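## Task

On the recessed part of the shelving at the far end of the aisle, a small yellow sponge sits on one shelf, and a small cardboard box is on the desk. Exchange their places: put the box on the shelf the sponge came from and put the sponge on the desk. The robot must not tip over or be left leaning, or the task fails. Both objects must stay in place on their own once the robot lets go.

## Robot and tools

Robot: a Hello Robot Stretch 3 with a single arm. It has a two-wheel base (0.33 m long, 0.34 m wide) that can only drive straight or spin in place, plus a mast lift and a telescoping arm that points out of the robot's RIGHT side. The arm ends in a wrist (yaw, pitch, roll) and a gripper. To move the gripper forward or back, you drive the base. A spin in place pivots about the point midway between the drive wheels, 0.05 m behind the front edge. With the arm retracted and the wrist folded, the robot sweeps a circle of radius 0.28 m. An unfolded, level wrist reaches past that circle. The cameras are head_camera and nav_camera on the head, which head_pan_rad and head_tilt_rad aim together, and wrist_camera on the gripper.

Frames: the base frame has its origin on the floor between the drive wheels, with x forward, y left and z up. hand_pose is reported in this frame, at the point where the closed fingertips meet. The odometry frame is the base frame where the scene started. Heading is positive to the left and runs from -3.142 to 3.142.

Tool execute_actions takes {"actions": [...]}, which run in order. An empty list only returns the state and images. Each action looks like {"robot": ..., "steps": n, "until": ...}. steps runs from 1 to 450 at 30 per second and defaults to 1. {"steps": n} alone just waits. A single robot command may contain:
- base: exactly one of translate_m (metres, a relative drive from where the base is when the command starts, forward positive, |value| at most 1) or rotate_rad (a relative turn in radians, left/counter-clockwise positive, |value| at most 3.2).
- joints: absolute targets by name. lift_m 0 to 1.1 (arm height on the mast). arm_m 0 to 0.52 (extension). wrist_yaw_rad -1.345 to 4.42 (0 points along the arm, positive swings toward the front, 3.0 folds it over the base). wrist_pitch_rad -1.57 to 0.451 (negative tips the fingers down). wrist_roll_rad -2.911 to 2.911. gripper_m -0.089 to 0.179 (larger is wider; the real fingertip gap is about 0.007 smaller when nearly shut and 0.025 smaller when wide). head_pan_rad -3.953 to 1.73 (-1.57 looks along the arm). head_tilt_rad -1.53 to 0.419 (negative looks down). Joints you leave out keep their previous targets.
- contact_limits: {"arm_m": effort %, 1 to 100}, which stops that arm motion at that effort. It applies until the next arm_m command.
Instead of a single command, robot can take a list of up to 8 commands plus {"pause_s": s} entries (s at most 15). Each item starts once everything in the previous item has finished "done". {"robot": {"stop": true}} brakes everything and clears the queue. Any new command takes over at once and throws away the rest of an older queue. An invalid call is rejected completely.

The until field ends an action early. Use {"robot": {"status": "ended"}} to wait until nothing is moving, or give field conditions such as "lift_m": [">", 0.3] or "arm_m_status": ["!=", "moving"]. {"any": {"status": "ended"}} fires when the first motion ends.

Tool zoom_image: camera (head_camera, nav_camera or wrist_camera) and region [x0, y0, x1, y1], pixel coordinates in that camera's latest image from its top-left corner, no larger than 504x504. The images are head 896x504, nav 672x504 (fisheye), wrist 644x364.

Tool finished_scene: scene (1 or 2). This ends the scene permanently and returns the next task. Call it only after every motion has stopped and both objects rest on their own.

Results: base_status and joint_status report moving, done, off_target (came to rest short of the goal and may still be pushing), contact_stop (the lift or arm pushed hard, stopped and went slack), time_out, stopped, not_commanded or torque_fault (a wrist servo shut off for 10 s and the joint is limp). The bracket next to base_status shows distance covered against the goal, measured by wheel turns, so slipping counts as travel. joint_goals, measured_speeds, motor_effort (% with the peak in brackets), refusals/queue/queue_left, and refused:/dropped:/replaced: lines explain what happened. robot.on_its_own appears when the robot has changed a goal by itself, when a joint is slack or off, or when base_tilt has moved 3 degrees or more from its starting value (this signals tipping). lidar_m gives 12 distances in 30 degree sectors, counter-clockwise from straight ahead, in a plane 0.17 m above the floor. wrist_depth_mm and head_depth_mm are 7x7 grids of depths.

Gripping: to grasp, send a gripper_m value below the object's width. To let go, send at least 0.02 more than the value where the fingers touched. Neither the reading nor "done" shows whether something is held, so check the cameras. Squeezing too hard makes the stall guard weaken the grip.

Speed: the base is fast (0.30 m/s, 1.9 rad/s) only when stowed (lift_m below 0.30, arm_m below 0.03, wrist_yaw_rad above 2.54). Otherwise it is limited to 0.10 m/s and 0.63 rad/s.

Cautions: only fold or unfold the wrist with lift_m between 0.32 and 0.95, pitch -0.4 and roll near 0. After folding, the lift may go down to 0.25. If yaw is below -0.4, keep pitch at -0.5 or lower. If the gripper is higher than about 0.45 m, pushing against something rigid can tip the robot. Never push again after a contact_stop, and never drive while holding or hooking something fixed. If the robot snags or leans, undo the last move in small steps, pull the gripper free and lower the lift to about 0.2. Avoid drops, slams, hard hits and objects falling. A loose object may occasionally get nudged.

Each tool is called after "Emit:" in YAML: its name, and indented under it one key for each argument.

## Session

Emit:
execute_actions:
  actions: []

Scene clock: 0.00 s.
robot.base_odometry: x=+0.000 y=+0.000 heading=+0.000 (m, m, rad; robot's odometry frame)
robot.turned_by_wheels: +0.000 (rad since the last result)
robot.turned_by_imu: +0.000 (rad since the last result)
robot.base_tilt: forward=+1.6 right=-0.9 (deg)
robot.lidar_m: 0.94 1.56 2.83 2.33 1.62 1.63 1.43 0.96 0.90 0.93 1.21 1.13
robot.head_depth_mm: 2007 2671 1844 1671 1504 1380 1270 / 1765 994 938 897 893 882 880 / 929 924 919 918 916 912 910 / 976 965 963 955 955 951 948 / 1702 1010 1006 1000 997 996 992 / 1773 1057 1054 1047 1042 1041 1034 / 1921 2457 2212 2220 2176 2199 1964
robot.base_status: not_commanded
robot.joint_positions: lift_m=+0.367 arm_m=-0.002 wrist_yaw_rad=+2.862 wrist_pitch_rad=-0.607 wrist_roll_rad=-0.006 gripper_m=+0.037 head_pan_rad=+0.017 head_tilt_rad=+0.007
robot.joint_goals: lift_m=+0.367 arm_m=-0.002 wrist_yaw_rad=+2.862 wrist_pitch_rad=-0.607 wrist_roll_rad=-0.006 gripper_m=+0.037 head_pan_rad=+0.017 head_tilt_rad=+0.007
robot.joint_status: lift_m=not_commanded arm_m=not_commanded wrist_yaw_rad=not_commanded wrist_pitch_rad=not_commanded wrist_roll_rad=not_commanded gripper_m=not_commanded head_pan_rad=not_commanded head_tilt_rad=not_commanded
robot.measured_speeds: translate_m=+0.000 rotate_rad=+0.000 lift_m=+0.000 arm_m=+0.000 wrist_yaw_rad=+0.000 wrist_pitch_rad=+0.000 wrist_roll_rad=+0.000 head_pan_rad=+0.000 head_tilt_rad=+0.000
robot: refusals=0 queue=idle queue_left=0
robot.motor_effort: left_wheel=+0 right_wheel=-1 lift_m=+26 arm_m=+0 wrist_yaw_rad=+0 wrist_pitch_rad=+5 wrist_roll_rad=+0 gripper_m=+0 head_pan_rad=-1 head_tilt_rad=+1 (%)
robot.hand_pose: x=+0.0330 y=+0.0460 z=+0.3399 quat_wxyz=(+0.303, +0.696, +0.116, +0.641) (m; robot's base frame)
robot.wrist_depth_mm: - - - - - - - / - 965 959 988 - - - / 748 804 793 799 805 807 828 / 649 - 663 701 681 694 699 / 572 567 591 588 590 595 599 / 510 519 - 513 519 520 519 / - - - 462 459 471 472
pictures: head_camera (sideways: a quarter turn clockwise sets it upright), nav_camera (sideways: a quarter turn counterclockwise sets it upright), wrist_camera
Images, in order (width x height): head_camera 896x504, nav_camera 672x504, wrist_camera 644x364.

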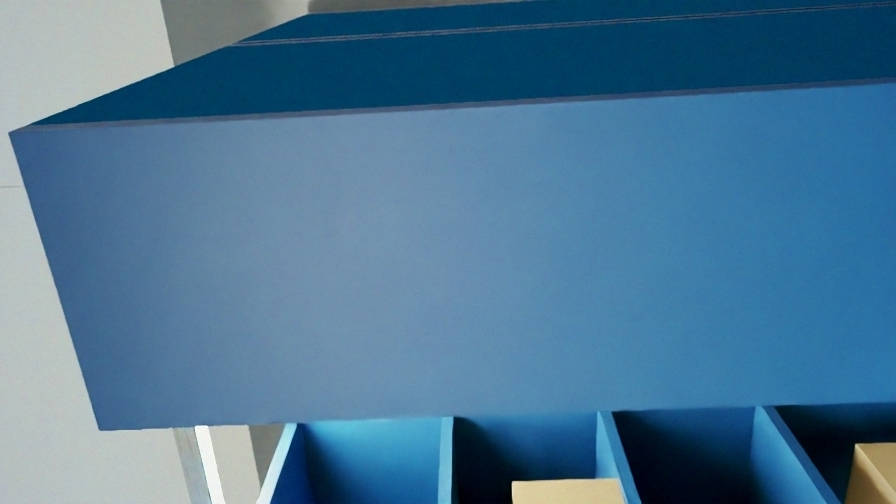

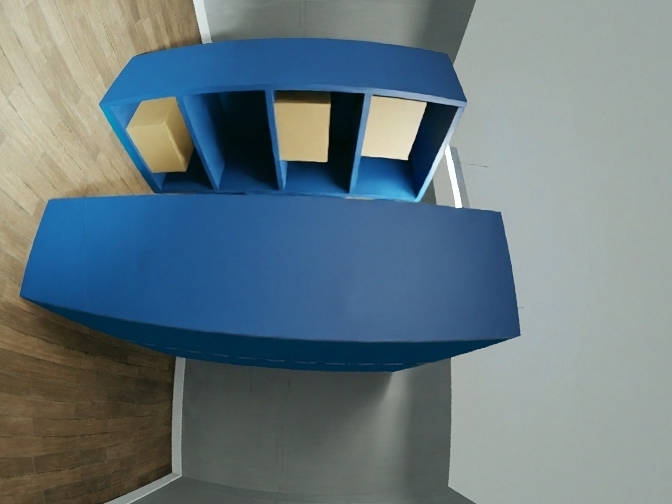

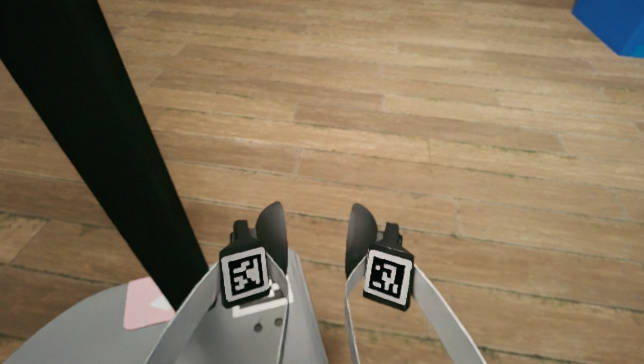

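Emit:
execute_actions:
  actions:
    - {"robot":{"joints":{"head_pan_rad":1.4,"head_tilt_rad":-0.4}},"steps":100,"until":{"robot":{"status":"ended"}}}

Emit:
execute_actions:
  actions:
    - {"robot":{"joints":{"head_pan_rad":-2.2}},"steps":150,"until":{"robot":{"status":"ended"}}}

Scene clock: 2.87 s.
robot.base_odometry: x=+0.000 y=+0.000 heading=+0.000 (m, m, rad; robot's odometry frame)
robot.turned_by_wheels: +0.000 (rad since the last result)
robot.turned_by_imu: -0.001 (rad since the last result)
robot.base_tilt: forward=+2.0 right=-1.1 (deg)
robot.lidar_m: 0.94 1.56 2.83 2.33 1.62 1.63 1.42 0.95 0.90 0.93 1.21 1.13
robot.head_depth_mm: 2447 2615 2755 2966 2505 1908 1532 / 2504 2648 2838 3017 2529 1906 1532 / 2564 2671 2884 3044 2529 1905 1535 / 2601 2721 2891 3137 2550 1925 1542 / 2629 2786 2963 3152 2569 1921 1543 / 2686 2822 3042 3218 2581 1936 1550 / 2735 2906 3128 3321 2603 1945 1559
robot.base_status: not_commanded
robot.joint_positions: lift_m=+0.367 arm_m=-0.002 wrist_yaw_rad=+2.862 wrist_pitch_rad=-0.607 wrist_roll_rad=-0.006 gripper_m=+0.037 head_pan_rad=+1.393 head_tilt_rad=-0.395
robot.joint_goals: lift_m=+0.367 arm_m=-0.002 wrist_yaw_rad=+2.862 wrist_pitch_rad=-0.607 wrist_roll_rad=-0.006 gripper_m=+0.037 head_pan_rad=+1.400 head_tilt_rad=-0.400
robot.joint_status: lift_m=not_commanded arm_m=not_commanded wrist_yaw_rad=not_commanded wrist_pitch_rad=not_commanded wrist_roll_rad=not_commanded gripper_m=not_commanded head_pan_rad=done head_tilt_rad=done
robot.measured_speeds: translate_m=+0.000 rotate_rad=+0.000 lift_m=+0.000 arm_m=+0.000 wrist_yaw_rad=+0.000 wrist_pitch_rad=+0.000 wrist_roll_rad=+0.000 head_pan_rad=+0.000 head_tilt_rad=+0.000
robot: refusals=0 queue=done queue_left=0
robot.motor_effort: left_wheel=+0(0) right_wheel=-2(1) lift_m=+27(27) arm_m=-1(1) wrist_yaw_rad=+0(0) wrist_pitch_rad=+5(5) wrist_roll_rad=+0(0) gripper_m=+0(0) head_pan_rad=+3(47) head_tilt_rad=-2(19) (%)
robot.hand_pose: x=+0.0330 y=+0.0460 z=+0.3399 quat_wxyz=(+0.303, +0.696, +0.116, +0.641) (m; robot's base frame)
robot.wrist_depth_mm: - - - - - - - / - 949 947 963 - - - / 748 814 777 815 822 816 832 / 664 - 659 686 691 690 698 / 570 564 590 596 599 586 599 / 495 513 - 520 527 523 533 / - - - 465 460 469 471
pictures: head_camera (sideways: a quarter turn clockwise sets it upright), nav_camera (sideways: a quarter turn counterclockwise sets it upright), wrist_camera
Images, in order (width x height): head_camera 896x504, nav_camera 672x504, wrist_camera 644x364.

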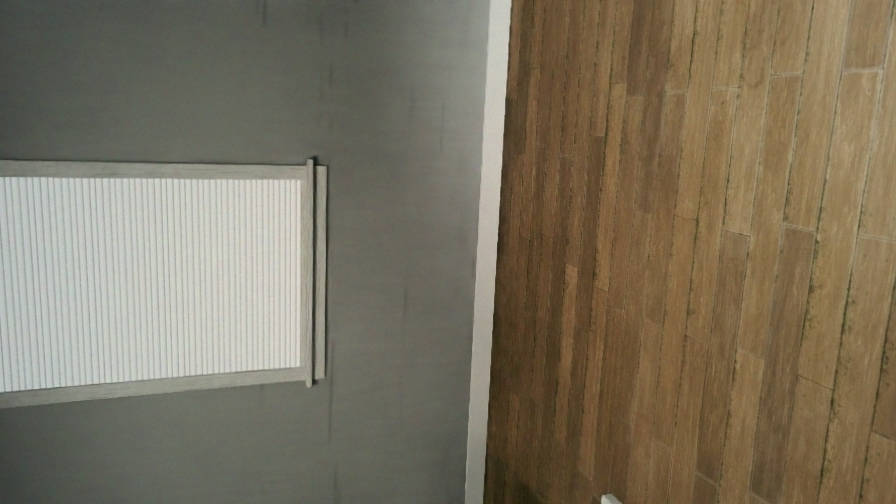

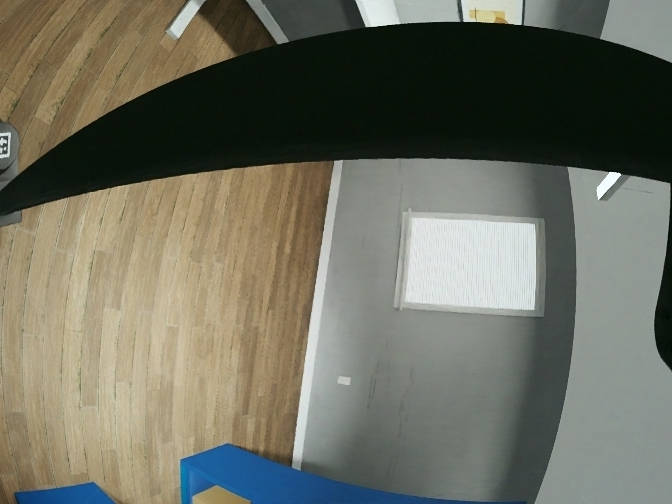

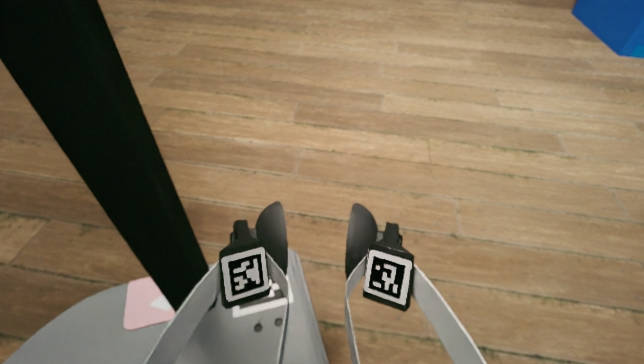

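Scene clock: 4.97 s.
robot.base_odometry: x=+0.000 y=+0.000 heading=+0.000 (m, m, rad; robot's odometry frame)
robot.turned_by_wheels: +0.000 (rad since the last result)
robot.turned_by_imu: +0.000 (rad since the last result)
robot.base_tilt: forward=+2.0 right=-1.1 (deg)
robot.lidar_m: 0.94 1.56 2.83 2.33 1.62 1.63 1.42 0.96 0.90 0.93 1.21 1.12
robot.head_depth_mm: 852 906 970 1041 1125 1223 1330 / 833 884 943 1010 1089 1178 1282 / 813 862 917 981 1055 1140 1237 / 792 838 886 948 1017 1090 1185 / 778 827 881 942 1011 1090 1178 / 777 818 868 921 986 1058 1140 / 758 800 848 902 956 1030 1101
robot.base_status: not_commanded
robot.joint_positions: lift_m=+0.367 arm_m=-0.002 wrist_yaw_rad=+2.862 wrist_pitch_rad=-0.607 wrist_roll_rad=-0.006 gripper_m=+0.037 head_pan_rad=-2.193 head_tilt_rad=-0.395
robot.joint_goals: lift_m=+0.367 arm_m=-0.002 wrist_yaw_rad=+2.862 wrist_pitch_rad=-0.607 wrist_roll_rad=-0.006 gripper_m=+0.037 head_pan_rad=-2.200 head_tilt_rad=-0.400
robot.joint_status: lift_m=not_commanded arm_m=not_commanded wrist_yaw_rad=not_commanded wrist_pitch_rad=not_commanded wrist_roll_rad=not_commanded gripper_m=not_commanded head_pan_rad=done head_tilt_rad=done
robot.measured_speeds: translate_m=+0.000 rotate_rad=+0.000 lift_m=+0.000 arm_m=+0.000 wrist_yaw_rad=+0.000 wrist_pitch_rad=+0.000 wrist_roll_rad=+0.000 head_pan_rad=+0.000 head_tilt_rad=+0.000
robot: refusals=0 queue=done queue_left=0
robot.motor_effort: left_wheel=+0(0) right_wheel=-1(1) lift_m=+27(27) arm_m=+0(0) wrist_yaw_rad=+0(0) wrist_pitch_rad=+5(5) wrist_roll_rad=+0(1) gripper_m=+0(2) head_pan_rad=-3(46) head_tilt_rad=-1(2) (%)
robot.hand_pose: x=+0.0330 y=+0.0460 z=+0.3399 quat_wxyz=(+0.303, +0.696, +0.116, +0.641) (m; robot's base frame)
robot.wrist_depth_mm: - - - - - - - / - 973 965 972 - - - / 768 807 799 800 804 839 844 / 652 - 669 665 695 704 682 / 563 560 601 584 593 599 608 / 510 514 - 522 522 528 540 / - - - 459 463 462 476
pictures: head_camera (sideways: a quarter turn clockwise sets it upright), nav_camera (sideways: a quarter turn counterclockwise sets it upright), wrist_camera
Images, in order (width x height): head_camera 896x504, nav_camera 672x504, wrist_camera 644x364.

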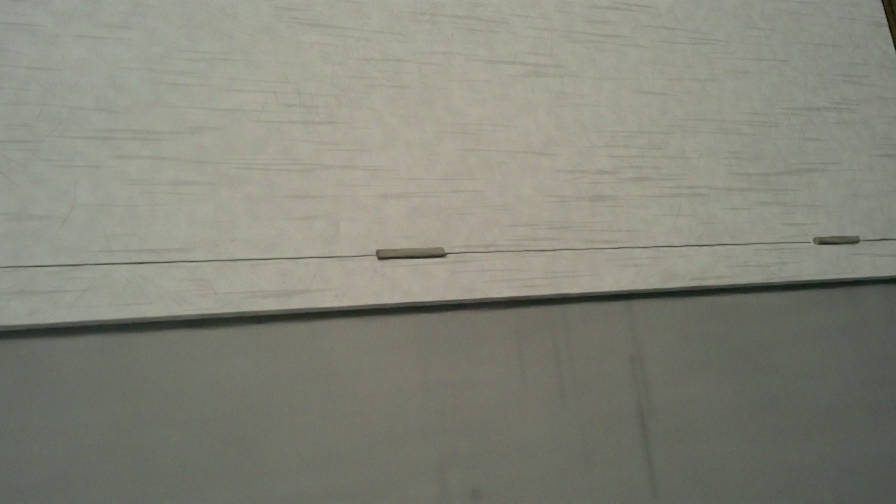

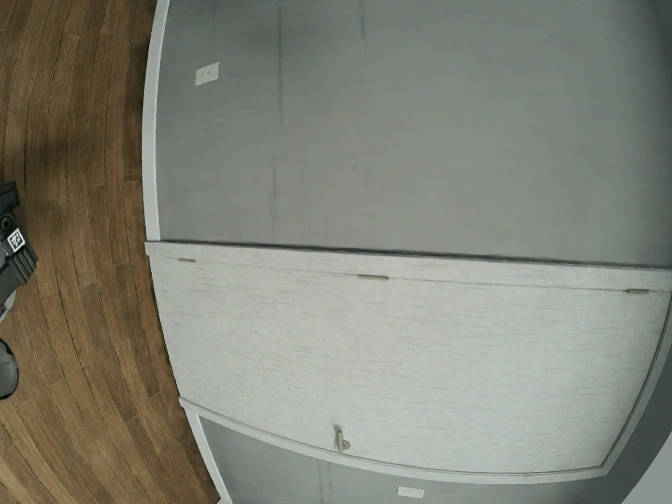

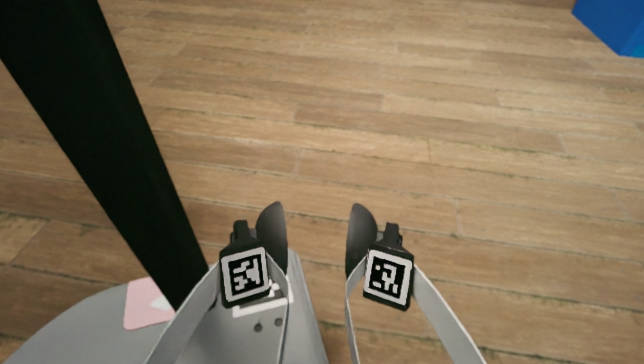

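Emit:
execute_actions:
  actions:
    - {"robot":{"base":{"rotate_rad":2.2},"joints":{"head_pan_rad":0,"head_tilt_rad":-0.5,"lift_m":0.28,"wrist_yaw_rad":3.0}},"steps":200,"until":{"robot":{"status":"ended"}}}

Scene clock: 10.10 s.
robot.base_odometry: x=+0.000 y=+0.000 heading=+2.200 (m, m, rad; robot's odometry frame)
robot.turned_by_wheels: +2.200 (rad since the last result)
robot.turned_by_imu: +2.173 (rad since the last result)
robot.base_tilt: forward=+1.9 right=-1.1 (deg)
robot.lidar_m: 1.62 1.97 1.25 0.93 0.90 0.96 1.33 0.94 0.96 1.56 2.83 2.34
robot.head_depth_mm: 2571 2684 2994 2673 2169 1709 1408 / 2387 2465 2825 2937 2169 1714 1415 / 2209 2351 2618 2792 2171 1718 1411 / 2081 2213 2390 2625 2182 1725 1423 / 1954 2084 1690 2443 2212 1721 1419 / 1861 1967 1631 2229 1988 1745 1427 / 1773 1885 1954 2151 2197 1737 1428
robot.base_status: done (rotate_rad +2.1999 of +2.2000)
robot.joint_positions: lift_m=+0.280 arm_m=-0.002 wrist_yaw_rad=+2.999 wrist_pitch_rad=-0.607 wrist_roll_rad=-0.006 gripper_m=+0.037 head_pan_rad=-0.007 head_tilt_rad=-0.494
robot.joint_goals: lift_m=+0.280 arm_m=-0.002 wrist_yaw_rad=+3.000 wrist_pitch_rad=-0.607 wrist_roll_rad=-0.006 gripper_m=+0.037 head_pan_rad=+0.000 head_tilt_rad=-0.500
robot.joint_status: lift_m=done arm_m=not_commanded wrist_yaw_rad=done wrist_pitch_rad=not_commanded wrist_roll_rad=not_commanded gripper_m=not_commanded head_pan_rad=done head_tilt_rad=done
robot.measured_speeds: translate_m=+0.000 rotate_rad=+0.000 lift_m=+0.000 arm_m=+0.000 wrist_yaw_rad=+0.000 wrist_pitch_rad=+0.000 wrist_roll_rad=+0.000 head_pan_rad=+0.000 head_tilt_rad=+0.000
robot: refusals=0 queue=done queue_left=0
robot.motor_effort: left_wheel=-2(8) right_wheel=+1(7) lift_m=+23(28) arm_m=-1(1) wrist_yaw_rad=+1(1) wrist_pitch_rad=+5(5) wrist_roll_rad=-1(0) gripper_m=+1(0) head_pan_rad=+4(46) head_tilt_rad=-2(9) (%)
robot.hand_pose: x=+0.0068 y=+0.0515 z=+0.2529 quat_wxyz=(+0.259, +0.686, +0.164, +0.660) (m; robot's base frame)
robot.wrist_depth_mm: 713 - 921 - - - - / 754 - 785 792 822 828 821 / 626 626 655 654 665 671 693 / 539 538 550 561 557 570 567 / 480 - - - 481 492 492 / - - - - 425 438 433 / - - - - 379 383 390
pictures: head_camera (sideways: a quarter turn clockwise sets it upright), nav_camera (sideways: a quarter turn counterclockwise sets it upright), wrist_camera
Images, in order (width x height): head_camera 896x504, nav_camera 672x504, wrist_camera 644x364.

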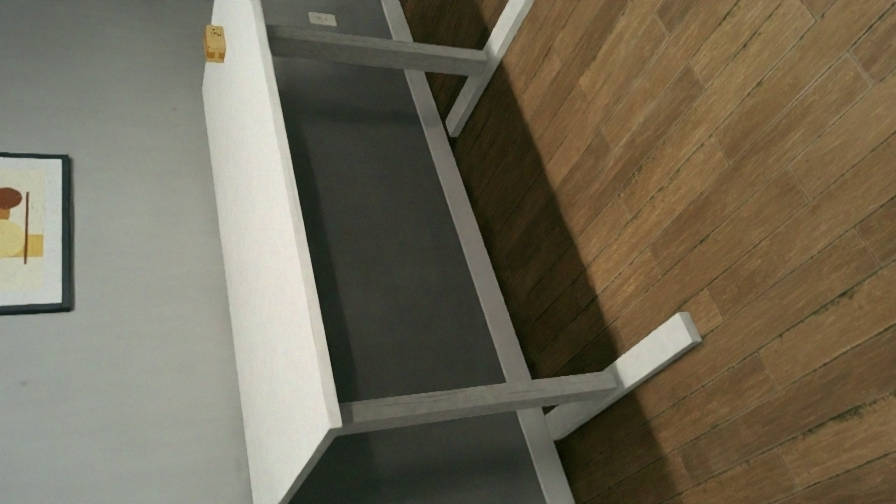

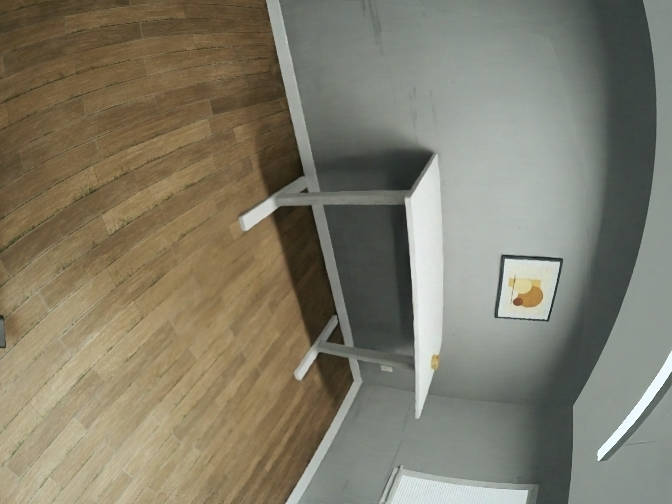

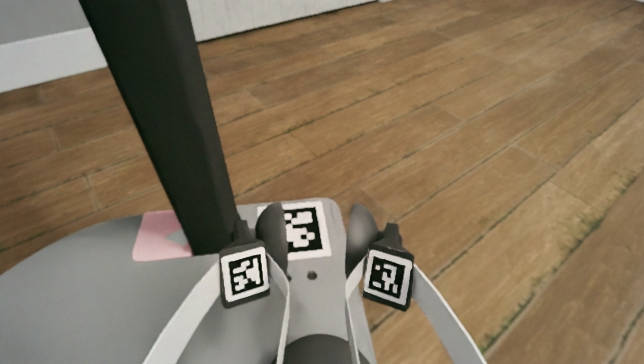

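Emit:
execute_actions:
  actions:
    - {"robot":[{"base":{"rotate_rad":-0.55}},{"base":{"translate_m":1}},{"base":{"translate_m":1}},{"base":{"translate_m":0.3}},{"base":{"rotate_rad":1.22},"joints":{"head_pan_rad":-1.5,"head_tilt_rad":-0.6}}],"steps":450,"until":{"robot":{"status":"ended"}}}

Scene clock: 29.87 s.
robot.base_odometry: x=-0.183 y=+2.292 heading=+1.651 (m, m, rad; robot's odometry frame)
robot.turned_by_wheels: -0.549 (rad since the last result)
robot.turned_by_imu: +0.085 (rad since the last result)
robot.base_tilt: forward=+2.6 right=-1.0 (deg)
robot.lidar_m: 0.89 0.40 0.94 1.33 2.79 2.59 2.03 2.02 1.25 0.99 0.97 1.04
robot.head_depth_mm: 984 1075 1181 1311 1445 1565 1402 / 930 1009 1108 1217 1361 1528 1399 / 886 955 1038 1135 1254 1403 1410 / 840 902 975 1066 1171 1293 1379 / 803 858 926 1001 1099 1203 1317 / 766 817 878 949 1028 1097 377 / 734 780 836 897 604 457 379
robot.base_status: moving (translate_m +0.2997 of +0.3000)
robot.joint_positions: lift_m=+0.280 arm_m=-0.002 wrist_yaw_rad=+3.000 wrist_pitch_rad=-0.611 wrist_roll_rad=-0.006 gripper_m=+0.037 head_pan_rad=-0.005 head_tilt_rad=-0.502
robot.joint_goals: lift_m=+0.280 arm_m=-0.002 wrist_yaw_rad=+3.000 wrist_pitch_rad=-0.611 wrist_roll_rad=-0.006 gripper_m=+0.037 head_pan_rad=+0.000 head_tilt_rad=-0.500
robot.joint_status: lift_m=done arm_m=not_commanded wrist_yaw_rad=done wrist_pitch_rad=not_commanded wrist_roll_rad=not_commanded gripper_m=not_commanded head_pan_rad=done head_tilt_rad=done
robot.measured_speeds: translate_m=+0.000 rotate_rad=+0.000 lift_m=+0.000 arm_m=+0.000 wrist_yaw_rad=+0.000 wrist_pitch_rad=+0.000 wrist_roll_rad=+0.000 head_pan_rad=+0.000 head_tilt_rad=+0.000
robot: refusals=0 queue=running queue_left=1
robot.motor_effort: left_wheel=+57(83) right_wheel=+8(31) lift_m=+27(28) arm_m=+0(1) wrist_yaw_rad=+0(3) wrist_pitch_rad=+7(8) wrist_roll_rad=+0(1) gripper_m=-1(0) head_pan_rad=+3(4) head_tilt_rad=+0(2) (%)
robot.hand_pose: x=+0.0064 y=+0.0509 z=+0.2519 quat_wxyz=(+0.260, +0.686, +0.165, +0.660) (m; robot's base frame)
robot.wrist_depth_mm: 972 - - - - 860 702 / 764 - 788 795 825 813 714 / 624 621 651 646 656 680 377 / 533 538 571 558 558 543 487 / 481 - - - 487 447 490 / - - - - 399 418 431 / - - - - 359 385 382
pictures: head_camera (sideways: a quarter turn clockwise sets it upright), nav_camera (sideways: a quarter turn counterclockwise sets it upright), wrist_camera
Images, in order (width x height): head_camera 896x504, nav_camera 672x504, wrist_camera 644x364.

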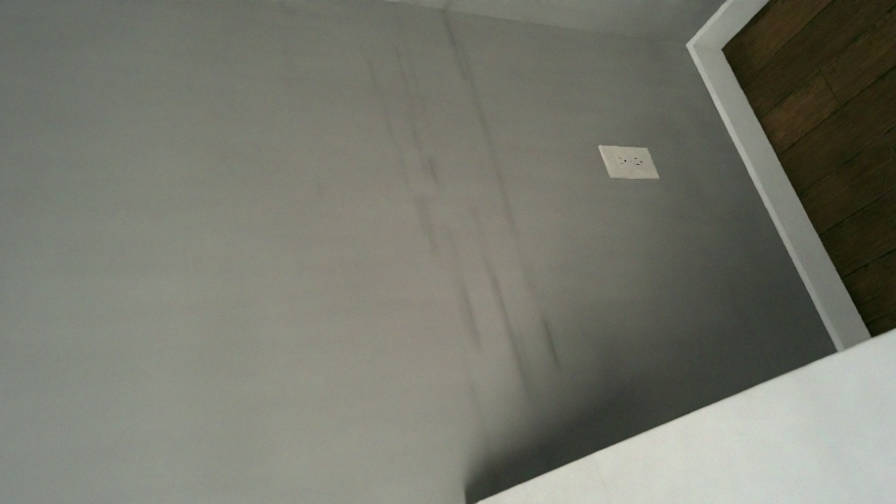

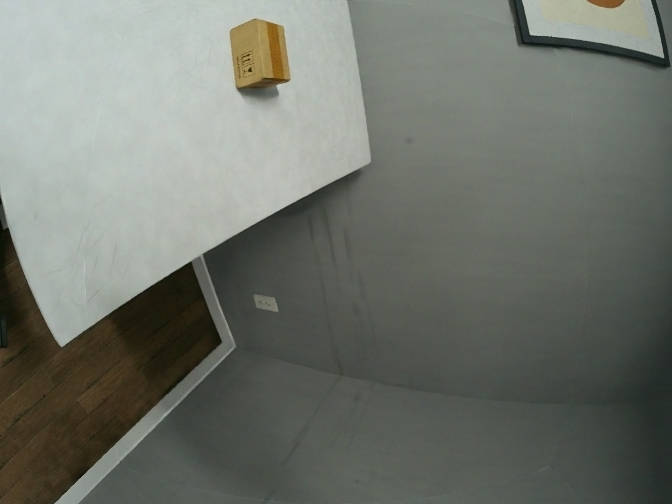

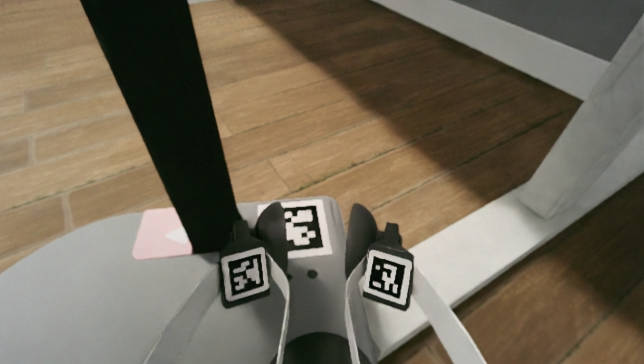

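Emit:
execute_actions:
  actions:
    - {"robot":{"stop":true},"steps":15}
    - {"robot":[{"base":{"translate_m":-0.1}},{"base":{"translate_m":-0.45},"joints":{"head_tilt_rad":-0.8,"head_pan_rad":0.2}}],"steps":300,"until":{"robot":{"status":"ended"}}}

Scene clock: 36.67 s.
robot.base_odometry: x=+0.348 y=+2.149 heading=+2.877 (m, m, rad; robot's odometry frame)
robot.turned_by_wheels: +1.226 (rad since the last result)
robot.turned_by_imu: +1.205 (rad since the last result)
robot.base_tilt: forward=+2.0 right=-0.9 (deg)
robot.lidar_m: 1.46 1.85 3.14 1.87 1.81 1.13 0.67 0.58 0.58 0.68 1.20 0.89
robot.head_depth_mm: 1140 791 626 1760 1388 1373 1203 / 1140 793 650 1902 1595 1355 1205 / 1146 794 2073 1899 1585 1335 1205 / 1145 831 2304 1905 1601 1369 1205 / 1148 914 2295 1900 1589 1372 1203 / 1149 1956 2179 1914 1592 1372 1208 / 1227 3097 2365 1898 1602 1370 1205
robot.base_status: done (translate_m -0.4500 of -0.4500)
robot.joint_positions: lift_m=+0.280 arm_m=-0.002 wrist_yaw_rad=+3.000 wrist_pitch_rad=-0.611 wrist_roll_rad=-0.006 gripper_m=+0.037 head_pan_rad=+0.193 head_tilt_rad=-0.791
robot.joint_goals: lift_m=+0.280 arm_m=-0.002 wrist_yaw_rad=+3.000 wrist_pitch_rad=-0.611 wrist_roll_rad=-0.006 gripper_m=+0.037 head_pan_rad=+0.200 head_tilt_rad=-0.800
robot.joint_status: lift_m=done arm_m=not_commanded wrist_yaw_rad=done wrist_pitch_rad=not_commanded wrist_roll_rad=not_commanded gripper_m=not_commanded head_pan_rad=done head_tilt_rad=done
robot.measured_speeds: translate_m=+0.000 rotate_rad=+0.000 lift_m=+0.000 arm_m=+0.000 wrist_yaw_rad=+0.000 wrist_pitch_rad=+0.000 wrist_roll_rad=+0.000 head_pan_rad=+0.000 head_tilt_rad=+0.000
robot: refusals=0 queue=done queue_left=0
robot.motor_effort: left_wheel=-2(58) right_wheel=+0(11) lift_m=+26(27) arm_m=+0(0) wrist_yaw_rad=+0(0) wrist_pitch_rad=+7(7) wrist_roll_rad=+0(1) gripper_m=-1(2) head_pan_rad=+4(47) head_tilt_rad=-3(13) (%)
robot.hand_pose: x=+0.0064 y=+0.0509 z=+0.2519 quat_wxyz=(+0.260, +0.686, +0.165, +0.660) (m; robot's base frame)
robot.wrist_depth_mm: 961 - - - - - - / 769 - 794 798 790 838 847 / 637 636 650 639 650 675 684 / 542 533 558 551 552 562 571 / 482 - - - 487 492 496 / - - - - 426 432 432 / - - - - 379 382 383
pictures: head_camera (sideways: a quarter turn clockwise sets it upright), nav_camera (sideways: a quarter turn counterclockwise sets it upright), wrist_camera
Images, in order (width x height): head_camera 896x504, nav_camera 672x504, wrist_camera 644x364.

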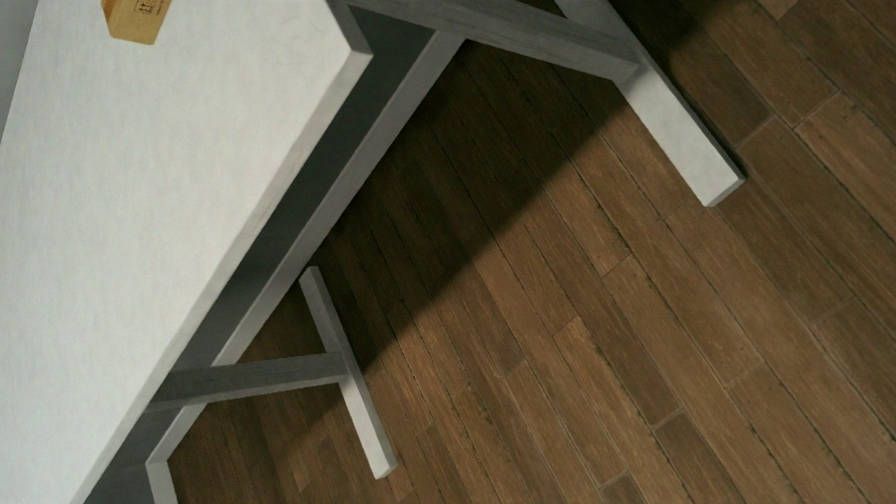

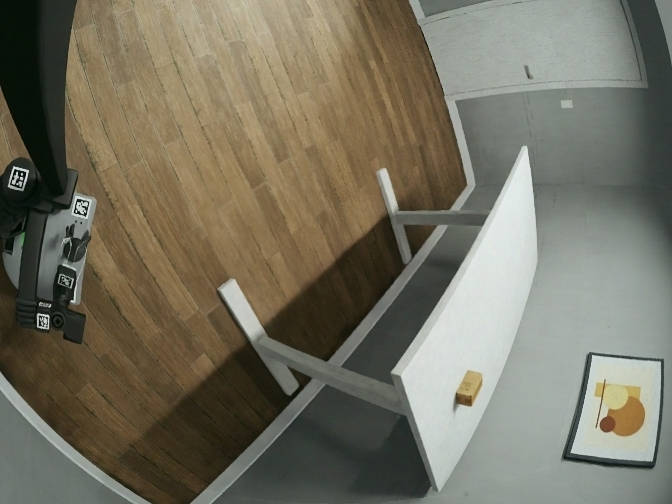

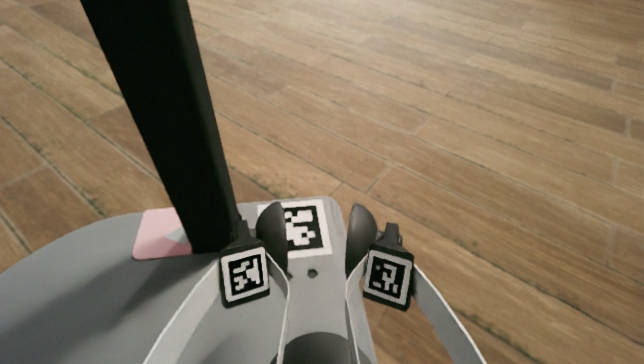

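Emit:
execute_actions:
  actions:
    - {"robot":[{"base":{"rotate_rad":0.6}},{"base":{"translate_m":0.87}},{"base":{"rotate_rad":0.37},"joints":{"head_pan_rad":-1.6,"head_tilt_rad":-0.7,"lift_m":0.93}}],"steps":450,"until":{"robot":{"status":"ended"}}}

Scene clock: 56.63 s.
robot.base_odometry: x=-0.474 y=+1.862 heading=-2.436 (m, m, rad; robot's odometry frame)
robot.turned_by_wheels: +0.970 (rad since the last result)
robot.turned_by_imu: +0.961 (rad since the last result)
robot.base_tilt: forward=+1.9 right=-1.0 (deg)
robot.lidar_m: 2.29 2.13 1.78 1.77 1.72 1.44 1.43 0.76 0.75 1.11 1.04 2.02
robot.head_depth_mm: 948 1003 704 545 - - 1194 / 953 1001 706 545 469 - 1202 / 964 1008 709 547 451 - - / 971 1009 709 547 446 - - / 979 1011 711 549 446 - - / 989 1017 713 550 458 - - / 998 1018 715 550 460 1457 1254
robot.base_status: done (rotate_rad +0.3699 of +0.3700)
robot.joint_positions: lift_m=+0.930 arm_m=-0.002 wrist_yaw_rad=+3.000 wrist_pitch_rad=-0.611 wrist_roll_rad=-0.006 gripper_m=+0.037 head_pan_rad=-1.593 head_tilt_rad=-0.704
robot.joint_goals: lift_m=+0.930 arm_m=-0.002 wrist_yaw_rad=+3.000 wrist_pitch_rad=-0.611 wrist_roll_rad=-0.006 gripper_m=+0.037 head_pan_rad=-1.600 head_tilt_rad=-0.700
robot.joint_status: lift_m=done arm_m=not_commanded wrist_yaw_rad=done wrist_pitch_rad=not_commanded wrist_roll_rad=not_commanded gripper_m=not_commanded head_pan_rad=done head_tilt_rad=done
robot.measured_speeds: translate_m=+0.000 rotate_rad=+0.000 lift_m=+0.000 arm_m=+0.000 wrist_yaw_rad=+0.000 wrist_pitch_rad=+0.000 wrist_roll_rad=+0.000 head_pan_rad=+0.000 head_tilt_rad=+0.000
robot: refusals=0 queue=done queue_left=0
robot.motor_effort: left_wheel=-2(8) right_wheel=+1(6) lift_m=+30(32) arm_m=-1(0) wrist_yaw_rad=+0(0) wrist_pitch_rad=+7(7) wrist_roll_rad=+0(1) gripper_m=+0(0) head_pan_rad=-3(44) head_tilt_rad=+1(10) (%)
robot.hand_pose: x=+0.0064 y=+0.0509 z=+0.9018 quat_wxyz=(+0.260, +0.686, +0.165, +0.660) (m; robot's base frame)
robot.wrist_depth_mm: - - - - - - - / - - - - - - - / - - - - - - - / - - - - - - - / - - - - - - - / - - - - - - - / 952 977 952 999 - - -
pictures: head_camera (sideways: a quarter turn clockwise sets it upright), nav_camera (sideways: a quarter turn counterclockwise sets it upright), wrist_camera
Images, in order (width x height): head_camera 896x504, nav_camera 672x504, wrist_camera 644x364.

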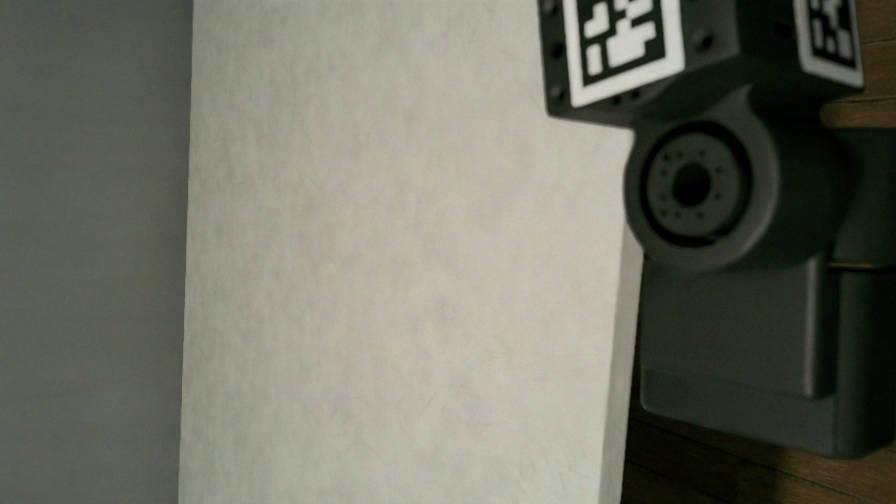

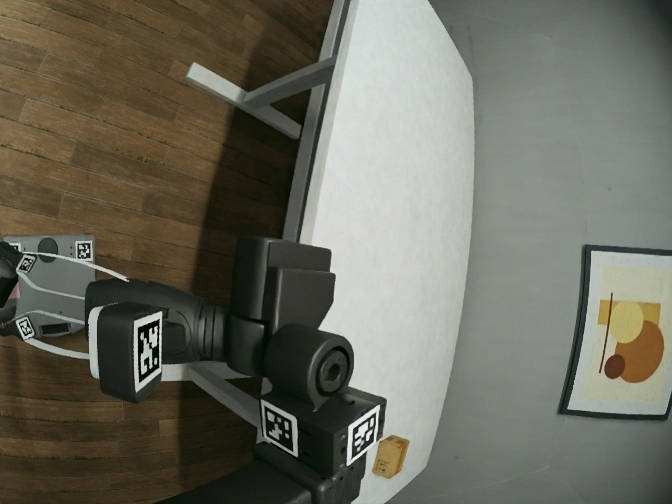

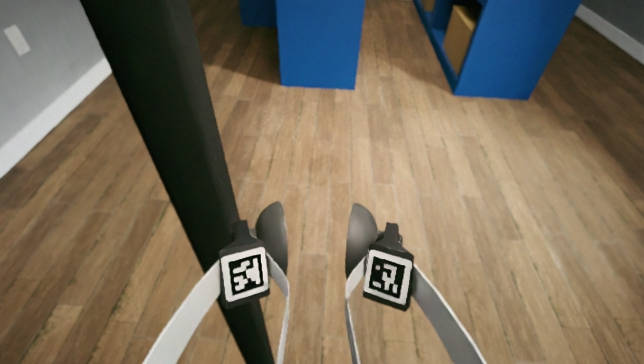

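Emit:
execute_actions:
  actions:
    - {"robot":[{"base":{"rotate_rad":-0.65},"joints":{"wrist_yaw_rad":0,"gripper_m":0.17,"head_tilt_rad":-0.6}}],"steps":450,"until":{"robot":{"status":"ended"}}}

Scene clock: 61.70 s.
robot.base_odometry: x=-0.474 y=+1.862 heading=-3.086 (m, m, rad; robot's odometry frame)
robot.turned_by_wheels: -0.650 (rad since the last result)
robot.turned_by_imu: -0.645 (rad since the last result)
robot.base_tilt: forward=+1.8 right=-1.1 (deg)
robot.lidar_m: 1.04 2.29 2.46 1.93 2.77 1.89 1.46 1.43 1.47 0.75 1.11 1.06
robot.head_depth_mm: 1347 1492 1680 632 545 - - / 1261 1393 1502 634 529 - - / 1183 1302 886 636 497 1642 - / 1119 1227 891 638 498 - - / 1061 1155 893 640 499 444 1344 / 1011 1094 897 642 500 420 1300 / 962 1035 902 644 502 411 1300
robot.base_status: done (rotate_rad -0.6498 of -0.6500)
robot.joint_positions: lift_m=+0.930 arm_m=-0.002 wrist_yaw_rad=+0.011 wrist_pitch_rad=-0.656 wrist_roll_rad=-0.030 gripper_m=+0.170 head_pan_rad=-1.593 head_tilt_rad=-0.606
robot.joint_goals: lift_m=+0.930 arm_m=-0.002 wrist_yaw_rad=+0.000 wrist_pitch_rad=-0.656 wrist_roll_rad=-0.030 gripper_m=+0.170 head_pan_rad=-1.600 head_tilt_rad=-0.600
robot.joint_status: lift_m=done arm_m=not_commanded wrist_yaw_rad=done wrist_pitch_rad=not_commanded wrist_roll_rad=not_commanded gripper_m=done head_pan_rad=done head_tilt_rad=done
robot.measured_speeds: translate_m=+0.000 rotate_rad=+0.000 lift_m=+0.000 arm_m=+0.000 wrist_yaw_rad=+0.000 wrist_pitch_rad=+0.000 wrist_roll_rad=+0.000 head_pan_rad=+0.000 head_tilt_rad=+0.000
robot: refusals=0 queue=done queue_left=0
robot.on_its_own: wrist_yaw_rad is at rest, and its effort (-13) is outside its rest range (-12 to +12)
robot.motor_effort: left_wheel=+3(5) right_wheel=-4(5) lift_m=+30(30) arm_m=+1(0) wrist_yaw_rad=-13(17) wrist_pitch_rad=+29(31) wrist_roll_rad=+12(12) gripper_m=+0(86) head_pan_rad=-2(3) head_tilt_rad=+2(10) (%)
robot.hand_pose: x=-0.0195 y=-0.3316 z=+0.8932 quat_wxyz=(+0.681, +0.235, -0.658, -0.221) (m; robot's base frame)
robot.wrist_depth_mm: 193 196 202 209 216 225 234 / 156 160 162 167 172 179 199 / 132 134 137 141 155 - - / 114 118 130 777 - - - / 116 128 - - - - - / - - - - - - - / 931 953 980 983 965 - -
pictures: head_camera (sideways: a quarter turn clockwise sets it upright), nav_camera (sideways: a quarter turn counterclockwise sets it upright), wrist_camera
Images, in order (width x height): head_camera 896x504, nav_camera 672x504, wrist_camera 644x364.

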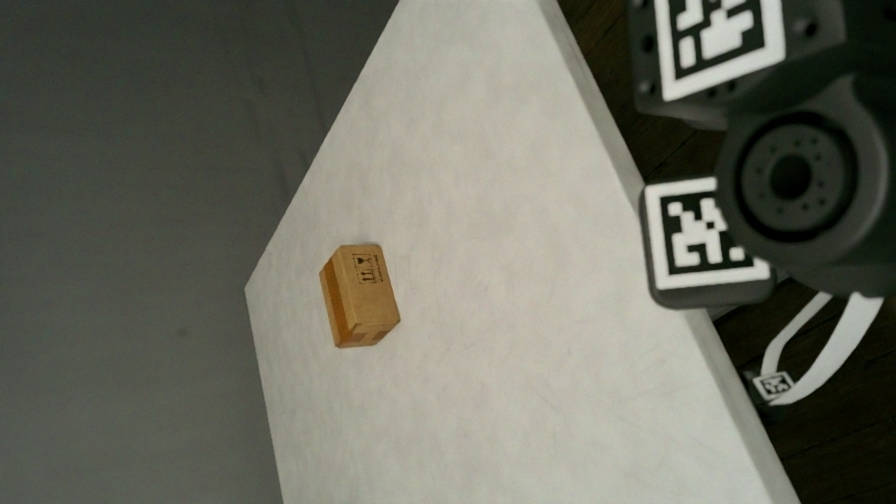

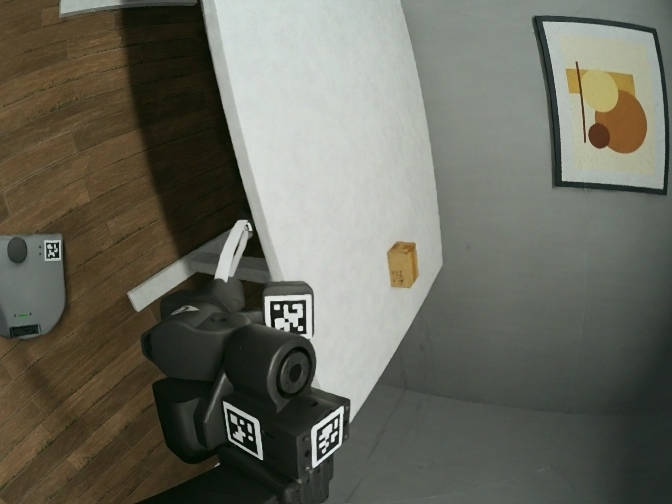

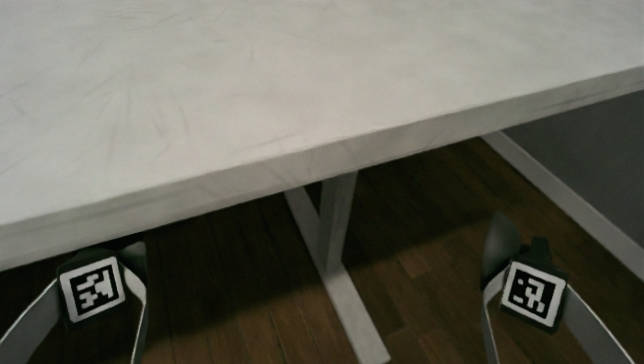

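Emit:
execute_actions:
  actions:
    - {"robot":[{"joints":{"wrist_pitch_rad":-1.2}},{"base":{"rotate_rad":0.4},"joints":{"gripper_m":0.05}},{"joints":{"wrist_yaw_rad":1.3}},{"joints":{"lift_m":1.09,"wrist_pitch_rad":-0.3,"wrist_roll_rad":0}},{"joints":{"wrist_yaw_rad":0,"gripper_m":0.17}},{"base":{"rotate_rad":-0.4}},{"joints":{"arm_m":0.25}}],"steps":450,"until":{"robot":{"status":"ended"}}}

Scene clock: 77.43 s.
robot.base_odometry: x=-0.474 y=+1.862 heading=-3.086 (m, m, rad; robot's odometry frame)
robot.turned_by_wheels: +0.000 (rad since the last result)
robot.turned_by_imu: -0.004 (rad since the last result)
robot.base_tilt: forward=+1.9 right=-1.0 (deg)
robot.lidar_m: 1.04 2.29 2.47 1.93 2.77 1.89 1.46 1.44 1.47 0.75 1.11 1.06
robot.head_depth_mm: 1364 1497 1676 633 1727 1546 1307 / 1283 1435 1502 634 528 1547 1310 / - - 885 635 497 1551 1304 / - - 797 638 497 1145 1267 / 1042 1127 870 639 499 443 1321 / 1011 1078 896 642 501 421 1321 / 963 1036 899 644 501 411 1297
robot.base_status: done (rotate_rad -0.3999 of -0.4000)
robot.joint_positions: lift_m=+1.090 arm_m=+0.250 wrist_yaw_rad=+0.000 wrist_pitch_rad=-0.321 wrist_roll_rad=-0.003 gripper_m=+0.170 head_pan_rad=-1.593 head_tilt_rad=-0.606
robot.joint_goals: lift_m=+1.090 arm_m=+0.250 wrist_yaw_rad=+0.000 wrist_pitch_rad=-0.300 wrist_roll_rad=+0.000 gripper_m=+0.170 head_pan_rad=-1.600 head_tilt_rad=-0.600
robot.joint_status: lift_m=done arm_m=done wrist_yaw_rad=done wrist_pitch_rad=done wrist_roll_rad=done gripper_m=done head_pan_rad=done head_tilt_rad=done
robot.measured_speeds: translate_m=+0.000 rotate_rad=+0.000 lift_m=+0.000 arm_m=+0.000 wrist_yaw_rad=+0.000 wrist_pitch_rad=+0.000 wrist_roll_rad=+0.000 head_pan_rad=+0.000 head_tilt_rad=+0.000
robot: refusals=0 queue=done queue_left=0
robot.motor_effort: left_wheel=+2(6) right_wheel=-3(4) lift_m=+30(32) arm_m=+4(5) wrist_yaw_rad=+0(12) wrist_pitch_rad=+11(30) wrist_roll_rad=+1(12) gripper_m=+1(86) head_pan_rad=-4(4) head_tilt_rad=+2(1) (%)
robot.hand_pose: x=-0.0214 y=-0.6302 z=+1.1247 quat_wxyz=(+0.699, +0.114, -0.697, -0.113) (m; robot's base frame)
robot.wrist_depth_mm: 494 538 602 687 783 927 974 / 521 582 642 739 834 - 969 / 548 617 687 784 925 - - / 554 572 582 583 - - - / 436 445 449 454 459 - - / 374 365 369 309 375 374 - / 298 309 309 299 316 317 -
pictures: head_camera (sideways: a quarter turn clockwise sets it upright), nav_camera (sideways: a quarter turn counterclockwise sets it upright), wrist_camera
Images, in order (width x height): head_camera 896x504, nav_camera 672x504, wrist_camera 644x364.

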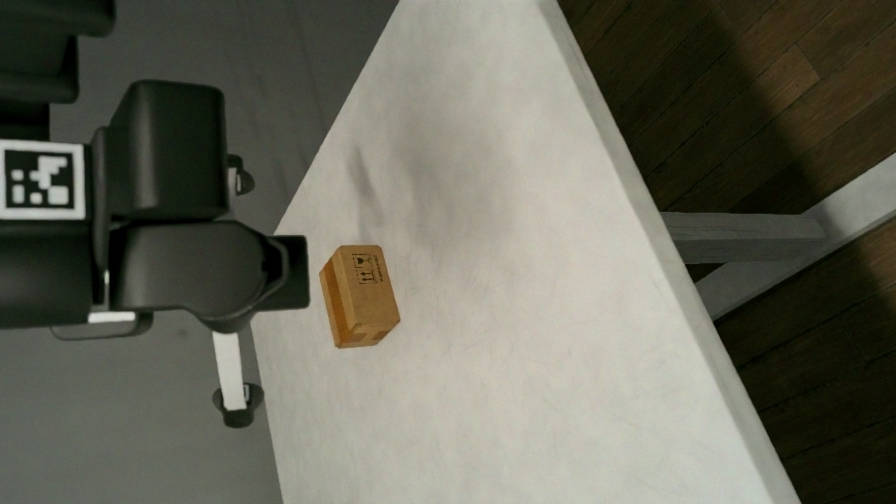

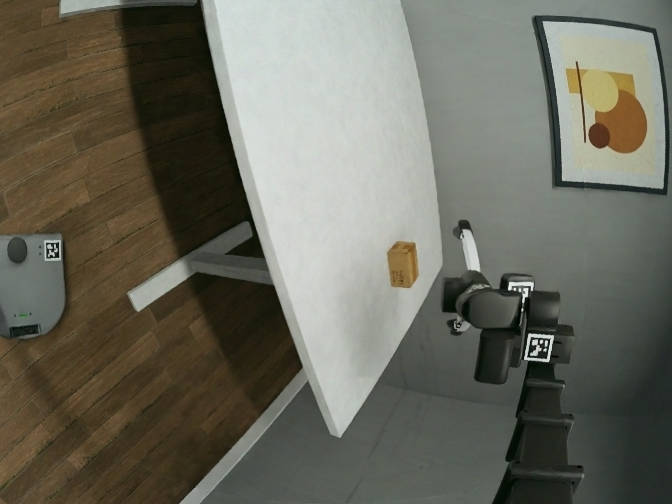

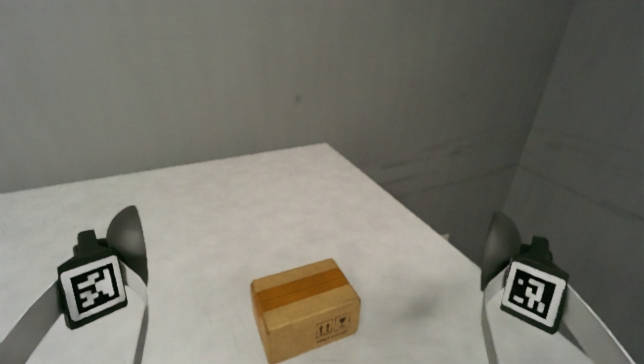

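Emit:
execute_actions:
  actions:
    - {"robot":[{"joints":{"lift_m":0.97,"arm_m":0.27}}],"steps":450,"until":{"robot":{"status":"ended"}}}

Scene clock: 81.73 s.
robot.base_odometry: x=-0.474 y=+1.862 heading=-3.086 (m, m, rad; robot's odometry frame)
robot.turned_by_wheels: +0.000 (rad since the last result)
robot.turned_by_imu: -0.001 (rad since the last result)
robot.base_tilt: forward=+1.9 right=-1.0 (deg)
robot.lidar_m: 1.04 2.29 2.46 1.93 2.76 1.89 1.46 1.43 1.47 0.75 1.11 1.06
robot.head_depth_mm: 1339 1490 - - 1728 1547 1311 / 1260 1375 - 611 528 1555 1310 / 1188 1280 - 599 497 1549 1308 / 1119 1210 - 591 497 1140 1267 / 1060 1156 895 616 498 443 1325 / 1007 1094 924 642 501 420 1322 / 964 1036 900 644 502 411 1292
robot.base_status: done (rotate_rad -0.3999 of -0.4000)
robot.joint_positions: lift_m=+0.970 arm_m=+0.270 wrist_yaw_rad=+0.000 wrist_pitch_rad=-0.321 wrist_roll_rad=-0.003 gripper_m=+0.170 head_pan_rad=-1.593 head_tilt_rad=-0.606
robot.joint_goals: lift_m=+0.970 arm_m=+0.270 wrist_yaw_rad=+0.000 wrist_pitch_rad=-0.300 wrist_roll_rad=+0.000 gripper_m=+0.170 head_pan_rad=-1.600 head_tilt_rad=-0.600
robot.joint_status: lift_m=done arm_m=done wrist_yaw_rad=done wrist_pitch_rad=done wrist_roll_rad=done gripper_m=done head_pan_rad=done head_tilt_rad=done
robot.measured_speeds: translate_m=+0.000 rotate_rad=+0.000 lift_m=+0.000 arm_m=+0.000 wrist_yaw_rad=+0.000 wrist_pitch_rad=+0.000 wrist_roll_rad=+0.000 head_pan_rad=+0.000 head_tilt_rad=+0.000
robot: refusals=0 queue=done queue_left=0
robot.motor_effort: left_wheel=+2(2) right_wheel=-3(2) lift_m=+23(30) arm_m=+4(5) wrist_yaw_rad=+0(1) wrist_pitch_rad=+11(11) wrist_roll_rad=+1(1) gripper_m=-1(0) head_pan_rad=-3(4) head_tilt_rad=+2(2) (%)
robot.hand_pose: x=-0.0214 y=-0.6502 z=+1.0051 quat_wxyz=(+0.699, +0.114, -0.697, -0.113) (m; robot's base frame)
robot.wrist_depth_mm: 478 520 592 661 760 897 960 / 507 558 624 703 837 974 971 / 446 451 467 474 884 - - / 324 329 336 237 341 - - / 255 257 239 214 266 280 944 / - 211 212 215 217 219 222 / 172 179 182 183 183 185 186
pictures: head_camera (sideways: a quarter turn clockwise sets it upright), nav_camera (sideways: a quarter turn counterclockwise sets it upright), wrist_camera
Images, in order (width x height): head_camera 896x504, nav_camera 672x504, wrist_camera 644x364.

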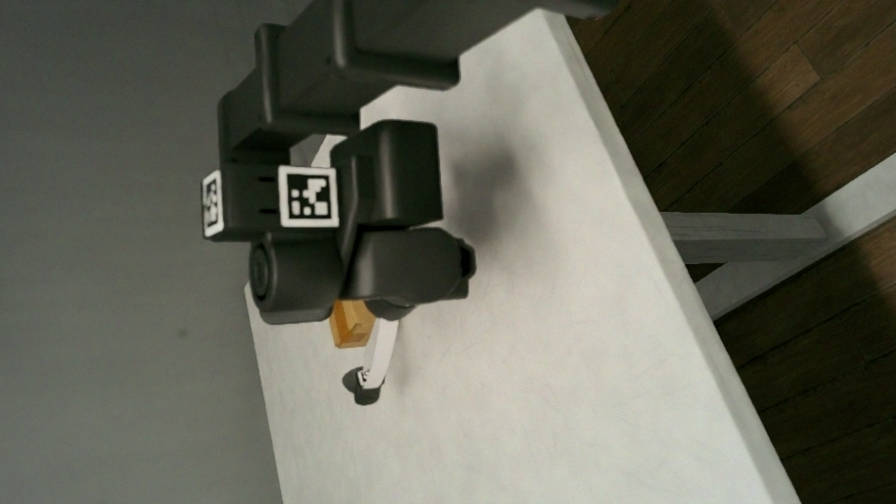

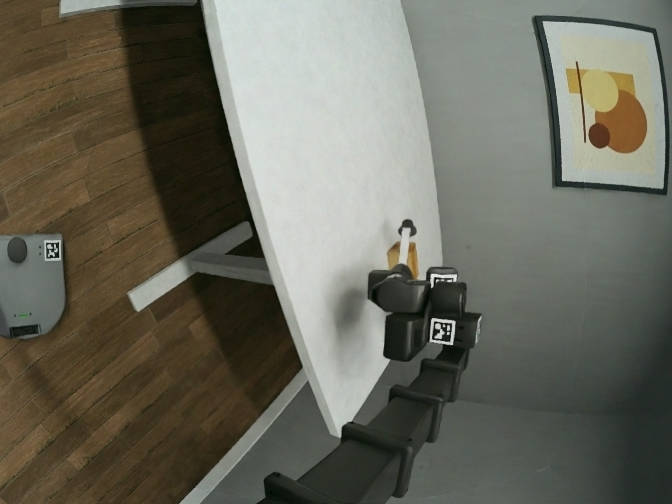

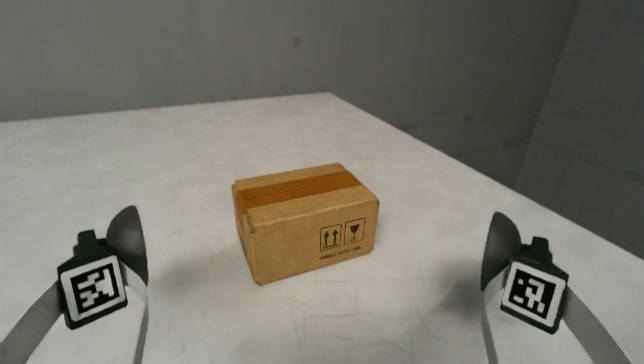

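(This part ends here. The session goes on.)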